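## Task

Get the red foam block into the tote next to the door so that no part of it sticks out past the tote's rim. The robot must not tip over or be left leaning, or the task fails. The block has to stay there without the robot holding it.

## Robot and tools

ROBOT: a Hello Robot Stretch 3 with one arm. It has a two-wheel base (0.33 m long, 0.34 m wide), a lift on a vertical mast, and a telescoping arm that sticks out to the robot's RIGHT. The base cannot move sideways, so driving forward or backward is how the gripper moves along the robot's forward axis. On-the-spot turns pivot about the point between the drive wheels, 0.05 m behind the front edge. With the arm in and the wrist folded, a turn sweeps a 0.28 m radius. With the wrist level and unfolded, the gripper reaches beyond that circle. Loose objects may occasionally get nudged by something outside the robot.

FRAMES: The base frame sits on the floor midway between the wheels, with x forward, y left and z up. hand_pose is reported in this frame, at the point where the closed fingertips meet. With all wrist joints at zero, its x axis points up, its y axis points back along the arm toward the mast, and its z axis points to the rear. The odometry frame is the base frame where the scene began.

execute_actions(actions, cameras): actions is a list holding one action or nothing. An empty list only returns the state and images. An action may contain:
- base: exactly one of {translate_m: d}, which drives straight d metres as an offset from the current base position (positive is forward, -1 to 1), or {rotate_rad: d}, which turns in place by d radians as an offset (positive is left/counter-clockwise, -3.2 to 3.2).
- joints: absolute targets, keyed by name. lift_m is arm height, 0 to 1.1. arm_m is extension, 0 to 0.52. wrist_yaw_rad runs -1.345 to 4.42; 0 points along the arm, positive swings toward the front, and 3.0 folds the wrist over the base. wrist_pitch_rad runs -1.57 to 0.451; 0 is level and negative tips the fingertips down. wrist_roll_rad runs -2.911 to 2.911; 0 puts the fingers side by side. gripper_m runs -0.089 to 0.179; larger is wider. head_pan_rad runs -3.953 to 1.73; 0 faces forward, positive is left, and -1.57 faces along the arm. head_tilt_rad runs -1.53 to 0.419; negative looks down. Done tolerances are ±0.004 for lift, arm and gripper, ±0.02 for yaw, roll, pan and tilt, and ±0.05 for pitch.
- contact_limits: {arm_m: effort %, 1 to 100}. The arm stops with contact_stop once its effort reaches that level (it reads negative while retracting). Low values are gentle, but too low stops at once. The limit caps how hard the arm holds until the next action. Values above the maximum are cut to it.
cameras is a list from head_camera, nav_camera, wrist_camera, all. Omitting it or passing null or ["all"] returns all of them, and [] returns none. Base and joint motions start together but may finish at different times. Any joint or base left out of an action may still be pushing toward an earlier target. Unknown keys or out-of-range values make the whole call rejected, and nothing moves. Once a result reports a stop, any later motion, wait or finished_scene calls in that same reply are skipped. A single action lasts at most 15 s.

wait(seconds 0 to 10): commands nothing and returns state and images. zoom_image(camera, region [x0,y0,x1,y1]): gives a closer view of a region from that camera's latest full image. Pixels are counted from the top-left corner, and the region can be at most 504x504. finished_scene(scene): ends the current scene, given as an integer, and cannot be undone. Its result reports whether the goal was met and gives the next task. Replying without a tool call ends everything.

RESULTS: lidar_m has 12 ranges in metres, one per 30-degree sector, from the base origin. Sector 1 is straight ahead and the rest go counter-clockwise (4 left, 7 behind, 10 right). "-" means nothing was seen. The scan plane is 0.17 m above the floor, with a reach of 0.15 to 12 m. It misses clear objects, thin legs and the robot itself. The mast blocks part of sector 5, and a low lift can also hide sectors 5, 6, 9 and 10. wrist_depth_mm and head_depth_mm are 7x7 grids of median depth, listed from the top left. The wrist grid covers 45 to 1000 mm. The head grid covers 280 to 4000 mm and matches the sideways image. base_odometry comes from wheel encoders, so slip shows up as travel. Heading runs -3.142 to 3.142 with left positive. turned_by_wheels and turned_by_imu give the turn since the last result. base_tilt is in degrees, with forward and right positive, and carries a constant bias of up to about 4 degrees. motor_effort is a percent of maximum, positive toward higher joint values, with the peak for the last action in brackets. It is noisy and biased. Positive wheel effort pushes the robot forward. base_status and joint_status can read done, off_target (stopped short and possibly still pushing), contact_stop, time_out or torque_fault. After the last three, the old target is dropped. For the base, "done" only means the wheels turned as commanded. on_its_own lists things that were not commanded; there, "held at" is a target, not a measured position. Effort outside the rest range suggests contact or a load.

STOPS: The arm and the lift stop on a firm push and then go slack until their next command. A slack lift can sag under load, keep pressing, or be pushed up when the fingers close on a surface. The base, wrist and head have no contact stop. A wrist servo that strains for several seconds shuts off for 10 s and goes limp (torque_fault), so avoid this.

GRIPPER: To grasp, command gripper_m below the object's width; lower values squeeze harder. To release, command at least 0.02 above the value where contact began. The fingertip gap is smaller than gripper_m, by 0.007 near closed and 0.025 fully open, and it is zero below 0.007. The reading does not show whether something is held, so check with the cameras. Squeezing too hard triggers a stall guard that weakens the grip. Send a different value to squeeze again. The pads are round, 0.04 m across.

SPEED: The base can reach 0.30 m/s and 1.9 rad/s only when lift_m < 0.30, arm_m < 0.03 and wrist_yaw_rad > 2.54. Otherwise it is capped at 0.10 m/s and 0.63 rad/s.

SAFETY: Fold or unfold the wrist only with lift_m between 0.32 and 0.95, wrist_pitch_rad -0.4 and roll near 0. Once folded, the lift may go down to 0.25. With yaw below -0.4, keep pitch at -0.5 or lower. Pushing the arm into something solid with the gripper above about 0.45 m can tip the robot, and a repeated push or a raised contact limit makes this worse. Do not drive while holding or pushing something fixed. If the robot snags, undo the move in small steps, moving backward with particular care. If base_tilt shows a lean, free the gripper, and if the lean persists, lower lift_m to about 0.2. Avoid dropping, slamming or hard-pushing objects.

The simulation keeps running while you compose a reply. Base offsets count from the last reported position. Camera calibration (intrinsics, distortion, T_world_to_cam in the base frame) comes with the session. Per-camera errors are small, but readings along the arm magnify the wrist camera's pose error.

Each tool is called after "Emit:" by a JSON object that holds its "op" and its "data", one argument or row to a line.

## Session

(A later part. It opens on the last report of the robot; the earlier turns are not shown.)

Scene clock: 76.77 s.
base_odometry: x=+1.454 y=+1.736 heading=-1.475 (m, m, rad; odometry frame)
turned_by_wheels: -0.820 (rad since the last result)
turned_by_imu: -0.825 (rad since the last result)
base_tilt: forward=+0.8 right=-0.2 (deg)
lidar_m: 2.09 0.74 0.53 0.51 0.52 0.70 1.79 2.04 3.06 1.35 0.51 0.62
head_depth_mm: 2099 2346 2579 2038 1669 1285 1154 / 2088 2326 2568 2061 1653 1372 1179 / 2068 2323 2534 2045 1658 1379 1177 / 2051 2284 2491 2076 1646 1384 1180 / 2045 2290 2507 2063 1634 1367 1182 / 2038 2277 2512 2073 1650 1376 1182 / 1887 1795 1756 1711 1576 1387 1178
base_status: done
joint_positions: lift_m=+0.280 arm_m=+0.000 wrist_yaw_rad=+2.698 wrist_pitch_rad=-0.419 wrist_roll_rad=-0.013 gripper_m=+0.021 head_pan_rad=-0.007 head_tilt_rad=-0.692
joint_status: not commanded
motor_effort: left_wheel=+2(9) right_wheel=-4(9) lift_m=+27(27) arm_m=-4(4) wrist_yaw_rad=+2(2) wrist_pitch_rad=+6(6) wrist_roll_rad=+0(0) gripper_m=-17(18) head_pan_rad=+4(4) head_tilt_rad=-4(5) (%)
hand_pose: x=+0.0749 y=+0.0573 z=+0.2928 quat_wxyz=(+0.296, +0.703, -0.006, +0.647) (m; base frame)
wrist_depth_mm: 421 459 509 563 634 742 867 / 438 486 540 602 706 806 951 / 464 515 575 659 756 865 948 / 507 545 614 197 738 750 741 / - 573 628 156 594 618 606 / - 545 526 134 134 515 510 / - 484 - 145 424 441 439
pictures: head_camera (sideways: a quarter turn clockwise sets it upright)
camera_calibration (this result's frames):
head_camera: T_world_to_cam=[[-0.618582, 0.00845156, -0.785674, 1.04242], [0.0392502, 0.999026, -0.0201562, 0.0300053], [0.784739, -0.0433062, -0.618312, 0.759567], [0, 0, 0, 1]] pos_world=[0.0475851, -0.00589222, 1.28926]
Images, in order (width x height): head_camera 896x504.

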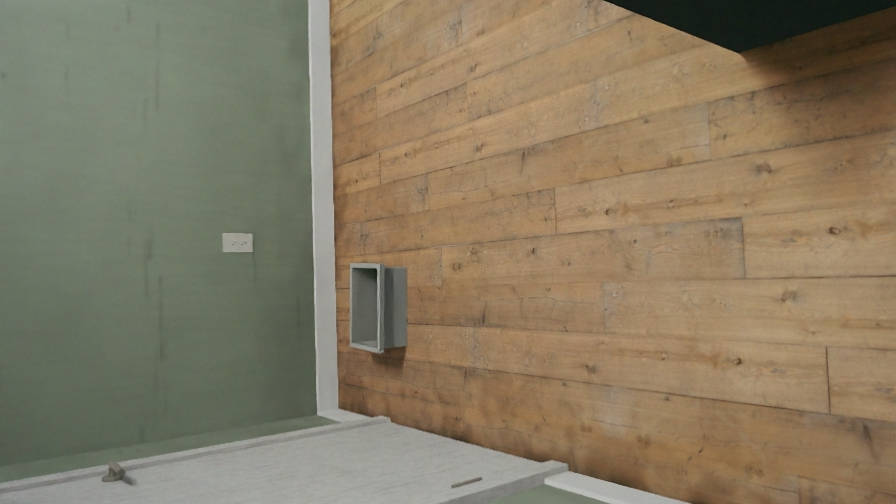

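Tote ≈ (1.94, 0.10).

Emit:
{"op": "execute_actions", "data": {
  "actions": [
    {"base":{"translate_m":1}}
  ],
  "cameras": []
}}

Emit:
{"op": "execute_actions", "data": {
  "actions": [
    {"base":{"translate_m":0.4}}
  ],
  "cameras": []
}}

Emit:
{"op": "execute_actions", "data": {
  "actions": [
    {"base":{"rotate_rad":1.75},"joints":{"lift_m":0.4,"head_pan_rad":-1.57,"head_tilt_rad":-1.0}}
  ],
  "cameras": ["head_camera"]
}}

Emit:
{"op": "execute_actions", "data": {
  "actions": [
    {"joints":{"wrist_yaw_rad":0}}
  ],
  "cameras": []
}}

Emit:
{"op": "execute_actions", "data": {
  "actions": [
    {"joints":{"wrist_pitch_rad":-1.2,"arm_m":0.32,"lift_m":0.36}}
  ],
  "cameras": ["wrist_camera"]
}}

Scene clock: 82.27 s.
base_odometry: x=+1.549 y=+0.741 heading=-1.475 (m, m, rad; odometry frame)
turned_by_wheels: +0.000 (rad since the last result)
turned_by_imu: +0.003 (rad since the last result)
base_tilt: forward=+0.8 right=-0.2 (deg)
lidar_m: 1.43 0.75 0.54 0.53 0.55 0.74 1.92 0.63 0.53 1.09 2.08 1.50
head_depth_mm: 1215 1365 1542 1791 1657 1375 1185 / 1210 1352 1536 1789 1658 1375 1182 / 1201 1350 1531 1779 1645 1377 1176 / 1198 1338 1526 1754 1651 1378 1176 / 1178 1327 1513 1752 1589 1375 1181 / 1186 1330 1507 1729 1657 1382 1181 / 1171 1318 1489 1692 1617 1370 1183
base_status: done
joint_positions: lift_m=+0.280 arm_m=+0.000 wrist_yaw_rad=+2.698 wrist_pitch_rad=-0.419 wrist_roll_rad=-0.013 gripper_m=+0.021 head_pan_rad=-0.007 head_tilt_rad=-0.692
joint_status: not commanded
motor_effort: left_wheel=+2(9) right_wheel=-4(7) lift_m=+27(26) arm_m=-4(4) wrist_yaw_rad=+2(2) wrist_pitch_rad=+6(6) wrist_roll_rad=+0(0) gripper_m=-18(17) head_pan_rad=+4(5) head_tilt_rad=-3(3) (%)
hand_pose: x=+0.0749 y=+0.0573 z=+0.2928 quat_wxyz=(+0.296, +0.703, -0.006, +0.647) (m; base frame)
wrist_depth_mm: 440 479 524 559 646 744 870 / 463 501 571 602 701 820 - / 492 541 601 654 761 886 956 / 529 572 648 197 766 752 743 / - 599 645 156 595 613 603 / - 546 529 134 134 516 507 / - 479 - 146 425 444 437
pictures: none
No camera images: the call's "cameras" was empty. Leave "cameras" out to get every camera's image.

Scene clock: 85.33 s.
base_odometry: x=+1.587 y=+0.342 heading=-1.475 (m, m, rad; odometry frame)
turned_by_wheels: +0.000 (rad since the last result)
turned_by_imu: +0.001 (rad since the last result)
base_tilt: forward=+0.9 right=-0.2 (deg)
lidar_m: 1.03 0.76 0.55 0.52 0.53 0.75 1.97 0.82 0.98 2.52 1.50 1.08
head_depth_mm: 861 962 1101 1279 1523 1379 1181 / 860 966 1102 1272 1517 1389 1173 / 858 960 1091 1255 1492 1379 1182 / 849 952 1078 1256 1496 1376 1156 / 844 949 1078 1249 1472 1381 1161 / 839 942 1072 1240 1454 1382 1134 / 836 940 1071 1231 1456 1378 1180
base_status: done
joint_positions: lift_m=+0.280 arm_m=+0.000 wrist_yaw_rad=+2.699 wrist_pitch_rad=-0.419 wrist_roll_rad=-0.013 gripper_m=+0.021 head_pan_rad=-0.007 head_tilt_rad=-0.692
joint_status: not commanded
motor_effort: left_wheel=+2(7) right_wheel=-4(8) lift_m=+27(27) arm_m=-4(4) wrist_yaw_rad=+2(2) wrist_pitch_rad=+6(6) wrist_roll_rad=+0(0) gripper_m=-16(18) head_pan_rad=+4(4) head_tilt_rad=-4(5) (%)
hand_pose: x=+0.0749 y=+0.0573 z=+0.2928 quat_wxyz=(+0.296, +0.703, -0.006, +0.647) (m; base frame)
wrist_depth_mm: 433 469 523 585 653 783 850 / 458 497 555 617 718 868 871 / 476 526 594 662 769 907 864 / 512 565 629 197 776 731 598 / - 600 652 157 598 587 486 / - 550 529 134 134 516 482 / - 480 - 145 423 442 438
pictures: none
No camera images: the call's "cameras" was empty. Leave "cameras" out to get every camera's image.

Scene clock: 88.90 s.
base_odometry: x=+1.587 y=+0.343 heading=+0.275 (m, m, rad; odometry frame)
turned_by_wheels: +1.750 (rad since the last result)
turned_by_imu: +1.760 (rad since the last result)
base_tilt: forward=+0.9 right=-0.2 (deg)
lidar_m: 0.52 0.60 0.92 1.05 0.91 1.19 2.58 1.28 1.04 1.03 0.65 0.53
head_depth_mm: 902 1062 1291 1505 1361 1219 1102 / 916 1082 1304 1525 1369 1218 1110 / 927 1103 1337 1527 1348 1232 - / 949 1118 1366 1546 1352 1251 - / 960 1142 1403 1536 1316 1221 1100 / 975 1160 1433 1518 1355 1217 1100 / 990 1132 1247 1291 1314 1219 1088
base_status: done
joint_positions: lift_m=+0.400 arm_m=+0.000 wrist_yaw_rad=+2.699 wrist_pitch_rad=-0.420 wrist_roll_rad=-0.013 gripper_m=+0.021 head_pan_rad=-1.563 head_tilt_rad=-0.988
joint_status: all done
motor_effort: left_wheel=-4(9) right_wheel=+3(9) lift_m=+54(57) arm_m=-4(4) wrist_yaw_rad=+2(2) wrist_pitch_rad=+6(6) wrist_roll_rad=+0(0) gripper_m=-17(17) head_pan_rad=-5(56) head_tilt_rad=-6(33) (%)
hand_pose: x=+0.0749 y=+0.0573 z=+0.4118 quat_wxyz=(+0.296, +0.703, -0.006, +0.647) (m; base frame)
wrist_depth_mm: 931 - - - 929 635 485 / 888 - - - 971 659 495 / 881 - - - - 680 514 / 895 - - 196 921 705 524 / - 858 834 156 760 718 538 / - 705 675 135 134 664 545 / - 618 572 146 550 571 548
pictures: head_camera (sideways: a quarter turn clockwise sets it upright)
camera_calibration (this result's frames):
head_camera: T_world_to_cam=[[-0.00219917, 0.820624, -0.571465, 0.759524], [0.999438, -0.0173111, -0.0287049, 0.0352682], [-0.0334487, -0.571207, -0.820124, 1.02702], [0, 0, 0, 1]] pos_world=[0.000774285, -0.0360331, 1.27734]
Images, in order (width x height): head_camera 896x504.

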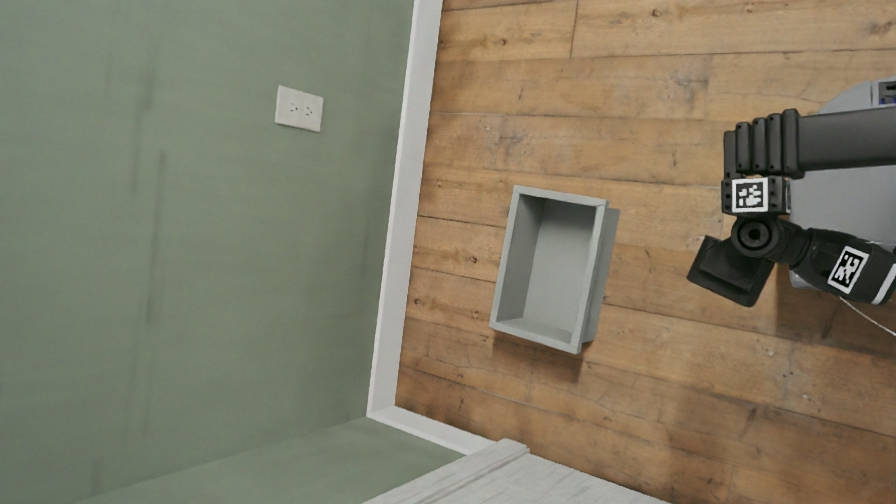

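Scene clock: 91.27 s.
base_odometry: x=+1.587 y=+0.343 heading=+0.275 (m, m, rad; odometry frame)
turned_by_wheels: +0.000 (rad since the last result)
turned_by_imu: +0.000 (rad since the last result)
base_tilt: forward=+0.8 right=-0.1 (deg)
lidar_m: 0.52 0.60 0.92 1.05 0.91 1.19 2.58 1.29 1.04 1.03 0.65 0.53
head_depth_mm: 904 1059 1283 1512 1371 1225 1108 / 918 1080 1307 1524 1367 1214 1109 / 931 1095 1348 1536 1341 1235 - / 949 1118 1369 1532 1294 1248 - / 962 1150 1404 1549 1316 1210 1088 / 977 1162 1433 1527 1368 1220 1096 / 987 1133 1250 1293 1315 1214 1089
base_status: not commanded
joint_positions: lift_m=+0.400 arm_m=+0.000 wrist_yaw_rad=+0.002 wrist_pitch_rad=-0.420 wrist_roll_rad=-0.013 gripper_m=+0.021 head_pan_rad=-1.563 head_tilt_rad=-0.988
joint_status: all done
motor_effort: left_wheel=-4(4) right_wheel=+3(3) lift_m=+54(53) arm_m=-4(4) wrist_yaw_rad=-2(2) wrist_pitch_rad=+6(6) wrist_roll_rad=+0(0) gripper_m=-18(18) head_pan_rad=-5(4) head_tilt_rad=-7(7) (%)
hand_pose: x=-0.0210 y=-0.3694 z=+0.4118 quat_wxyz=(+0.696, +0.149, -0.687, -0.146) (m; base frame)
wrist_depth_mm: 542 720 749 710 690 661 647 / 549 716 802 776 727 701 681 / 526 743 903 839 795 750 724 / 527 752 925 197 850 817 784 / 543 738 834 157 770 786 780 / 547 679 674 135 134 658 650 / 548 604 465 146 450 566 565
pictures: none
No camera images: the call's "cameras" was empty. Leave "cameras" out to get every camera's image.

Scene clock: 94.83 s.
base_odometry: x=+1.587 y=+0.343 heading=+0.275 (m, m, rad; odometry frame)
turned_by_wheels: +0.000 (rad since the last result)
turned_by_imu: -0.001 (rad since the last result)
base_tilt: forward=+0.8 right=-0.1 (deg)
lidar_m: 0.52 0.60 0.92 1.05 0.91 1.20 2.58 1.28 1.04 1.03 0.65 0.53
head_depth_mm: 905 1066 1289 1507 1363 1227 1099 / 920 1082 1312 1528 1364 1224 1124 / 934 1106 1341 1549 1347 1216 - / 950 1120 1374 1544 1313 1213 - / 964 1142 1397 1551 1320 1214 1095 / 979 1156 1425 1534 1353 1212 1095 / 993 1127 1249 1293 1306 1215 1093
base_status: not commanded
joint_positions: lift_m=+0.360 arm_m=+0.320 wrist_yaw_rad=+0.000 wrist_pitch_rad=-1.204 wrist_roll_rad=-0.013 gripper_m=+0.021 head_pan_rad=-1.563 head_tilt_rad=-0.988
joint_status: all done
motor_effort: left_wheel=-4(4) right_wheel=+3(3) lift_m=+26(50) arm_m=+3(4) wrist_yaw_rad=-1(2) wrist_pitch_rad=+1(6) wrist_roll_rad=+0(0) gripper_m=-19(17) head_pan_rad=-5(5) head_tilt_rad=-7(8) (%)
hand_pose: x=-0.0216 y=-0.5342 z=+0.2513 quat_wxyz=(+0.587, +0.403, -0.579, -0.398) (m; base frame)
wrist_depth_mm: 496 499 493 490 480 473 465 / 479 474 365 468 460 451 454 / 459 451 409 376 340 438 430 / 439 367 433 196 386 422 417 / 424 343 415 156 291 407 402 / 408 404 291 135 133 397 388 / 394 396 384 145 273 382 376
pictures: wrist_camera
camera_calibration (this result's frames):
wrist_camera: T_world_to_cam=[[-0.999822, -0.000550084, -0.0188406, -0.0120953], [0.00363791, 0.975148, -0.221525, 0.614898], [0.0184943, -0.221554, -0.974973, 0.291364], [0, 0, 0, 1]] pos_world=[-0.0197186, -0.535071, 0.420059]
Images, in order (width x height): wrist_camera 644x364.

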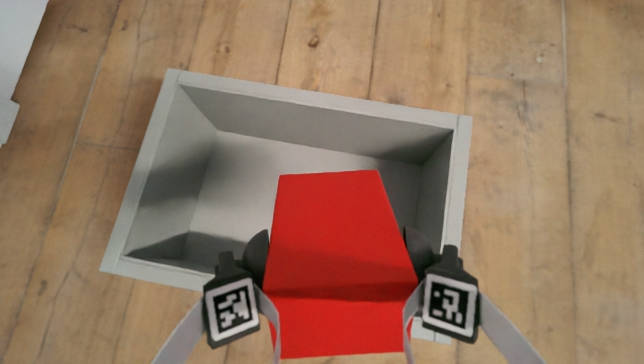

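Centre y≈-0.585.

Emit:
{"op": "execute_actions", "data": {
  "actions": [
    {"base":{"translate_m":0.02},"joints":{"arm_m":0.375,"lift_m":0.195}}
  ],
  "cameras": []
}}

Emit:
{"op": "execute_actions", "data": {
  "actions": [
    {"joints":{"gripper_m":0.095}}
  ],
  "cameras": []
}}

Emit:
{"op": "execute_actions", "data": {
  "actions": [
    {"joints":{"lift_m":0.35}}
  ],
  "cameras": ["wrist_camera"]
}}

Scene clock: 97.47 s.
base_odometry: x=+1.606 y=+0.348 heading=+0.275 (m, m, rad; odometry frame)
turned_by_wheels: +0.000 (rad since the last result)
turned_by_imu: -0.001 (rad since the last result)
base_tilt: forward=+0.9 right=-0.1 (deg)
lidar_m: 0.51 0.58 0.89 1.10 0.95 1.19 2.60 1.28 1.04 1.03 0.63 0.51
head_depth_mm: 906 1064 1289 1509 1367 1228 1100 / 923 1084 1312 1525 1364 1219 1130 / 932 1100 1343 1529 1336 1221 - / 949 1122 1365 1553 1308 1214 - / 961 1139 1402 1557 1321 1219 1099 / 977 1168 1427 1532 1358 1217 1097 / 986 1118 1209 1245 1285 1207 1090
base_status: done
joint_positions: lift_m=+0.195 arm_m=+0.375 wrist_yaw_rad=+0.000 wrist_pitch_rad=-1.204 wrist_roll_rad=-0.013 gripper_m=+0.021 head_pan_rad=-1.563 head_tilt_rad=-0.988
joint_status: all done
motor_effort: left_wheel=-4(6) right_wheel=+3(8) lift_m=+27(26) arm_m=+3(3) wrist_yaw_rad=+0(0) wrist_pitch_rad=+1(1) wrist_roll_rad=+0(0) gripper_m=-18(18) head_pan_rad=-5(5) head_tilt_rad=-6(6) (%)
hand_pose: x=-0.0216 y=-0.5890 z=+0.0863 quat_wxyz=(+0.587, +0.403, -0.578, -0.398) (m; base frame)
wrist_depth_mm: 167 168 160 156 289 287 287 / 177 209 200 181 165 152 147 / 180 241 269 250 219 196 165 / 183 251 262 197 255 248 165 / 190 249 252 156 243 242 159 / 196 242 241 135 134 219 154 / 195 236 231 146 226 210 148
pictures: none
No camera images: the call's "cameras" was empty. Leave "cameras" out to get every camera's image.

Scene clock: 98.70 s.
base_odometry: x=+1.606 y=+0.348 heading=+0.275 (m, m, rad; odometry frame)
turned_by_wheels: +0.000 (rad since the last result)
turned_by_imu: +0.000 (rad since the last result)
base_tilt: forward=+0.8 right=-0.1 (deg)
lidar_m: 0.50 0.57 0.89 1.10 0.95 1.19 2.59 1.28 1.04 1.03 0.63 0.51
head_depth_mm: 904 1062 1289 1505 1368 1224 1097 / 918 1082 1300 1521 1370 1221 1134 / 933 1105 1352 1539 1342 1221 - / 946 1124 1366 1547 1295 1224 - / 965 1143 1412 1554 1317 1213 1093 / 977 1166 1421 1514 1360 1219 1098 / 992 1114 1204 1248 1294 1211 1091
base_status: not commanded
joint_positions: lift_m=+0.195 arm_m=+0.375 wrist_yaw_rad=+0.000 wrist_pitch_rad=-1.204 wrist_roll_rad=-0.013 gripper_m=+0.095 head_pan_rad=-1.563 head_tilt_rad=-0.988
joint_status: all done
motor_effort: left_wheel=-4(4) right_wheel=+2(3) lift_m=+26(26) arm_m=+3(3) wrist_yaw_rad=+0(0) wrist_pitch_rad=+1(1) wrist_roll_rad=+0(0) gripper_m=+0(89) head_pan_rad=-5(4) head_tilt_rad=-7(7) (%)
hand_pose: x=-0.0216 y=-0.5890 z=+0.0863 quat_wxyz=(+0.587, +0.403, -0.578, -0.398) (m; base frame)
wrist_depth_mm: 168 168 160 156 291 288 284 / 177 210 200 180 164 151 147 / 180 241 266 249 220 197 164 / 184 250 260 258 256 249 165 / 190 250 252 245 224 240 159 / 196 242 241 199 196 203 154 / 195 235 232 192 191 224 147
pictures: none
No camera images: the call's "cameras" was empty. Leave "cameras" out to get every camera's image.

Scene clock: 100.93 s.
base_odometry: x=+1.606 y=+0.348 heading=+0.275 (m, m, rad; odometry frame)
turned_by_wheels: +0.000 (rad since the last result)
turned_by_imu: +0.000 (rad since the last result)
base_tilt: forward=+0.9 right=-0.1 (deg)
lidar_m: 0.51 0.57 0.89 1.10 0.95 1.19 2.59 1.28 1.04 1.03 0.63 0.51
head_depth_mm: 904 1067 1287 1509 1370 1212 1098 / 918 1086 1308 1525 1364 1215 1123 / 928 1103 1340 1559 1361 1211 - / 947 1127 1368 1566 1318 1219 - / 962 1141 1406 1541 1318 1211 1096 / 977 1160 1438 1514 1364 1217 1093 / 994 1125 1210 1253 1292 1207 1096
base_status: not commanded
joint_positions: lift_m=+0.350 arm_m=+0.375 wrist_yaw_rad=+0.000 wrist_pitch_rad=-1.204 wrist_roll_rad=-0.013 gripper_m=+0.095 head_pan_rad=-1.563 head_tilt_rad=-0.988
joint_status: all done
motor_effort: left_wheel=-4(4) right_wheel=+3(3) lift_m=+54(53) arm_m=+3(3) wrist_yaw_rad=+0(0) wrist_pitch_rad=+1(1) wrist_roll_rad=+0(0) gripper_m=+0(0) head_pan_rad=-4(4) head_tilt_rad=-7(7) (%)
hand_pose: x=-0.0216 y=-0.5890 z=+0.2404 quat_wxyz=(+0.587, +0.403, -0.578, -0.398) (m; base frame)
wrist_depth_mm: 478 483 474 470 467 465 457 / 466 460 460 453 451 446 441 / 449 440 331 433 431 426 420 / 430 423 400 400 329 404 408 / 413 405 403 399 397 390 392 / 400 319 387 381 381 382 380 / 384 339 286 335 370 281 369
pictures: wrist_camera
camera_calibration (this result's frames):
wrist_camera: T_world_to_cam=[[-0.999822, -0.000537997, -0.0188406, -0.0123246], [0.00363874, 0.975279, -0.220948, 0.665908], [0.0184937, -0.220978, -0.975104, 0.268916], [0, 0, 0, 1]] pos_world=[-0.0197187, -0.590028, 0.40912]
Images, in order (width x height): wrist_camera 644x364.

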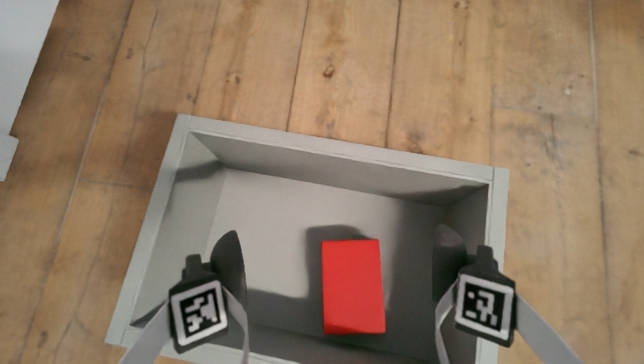

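Emit:
{"op": "finished_scene", "data": {
  "scene": 2
}}

The scene is finished: the task was done.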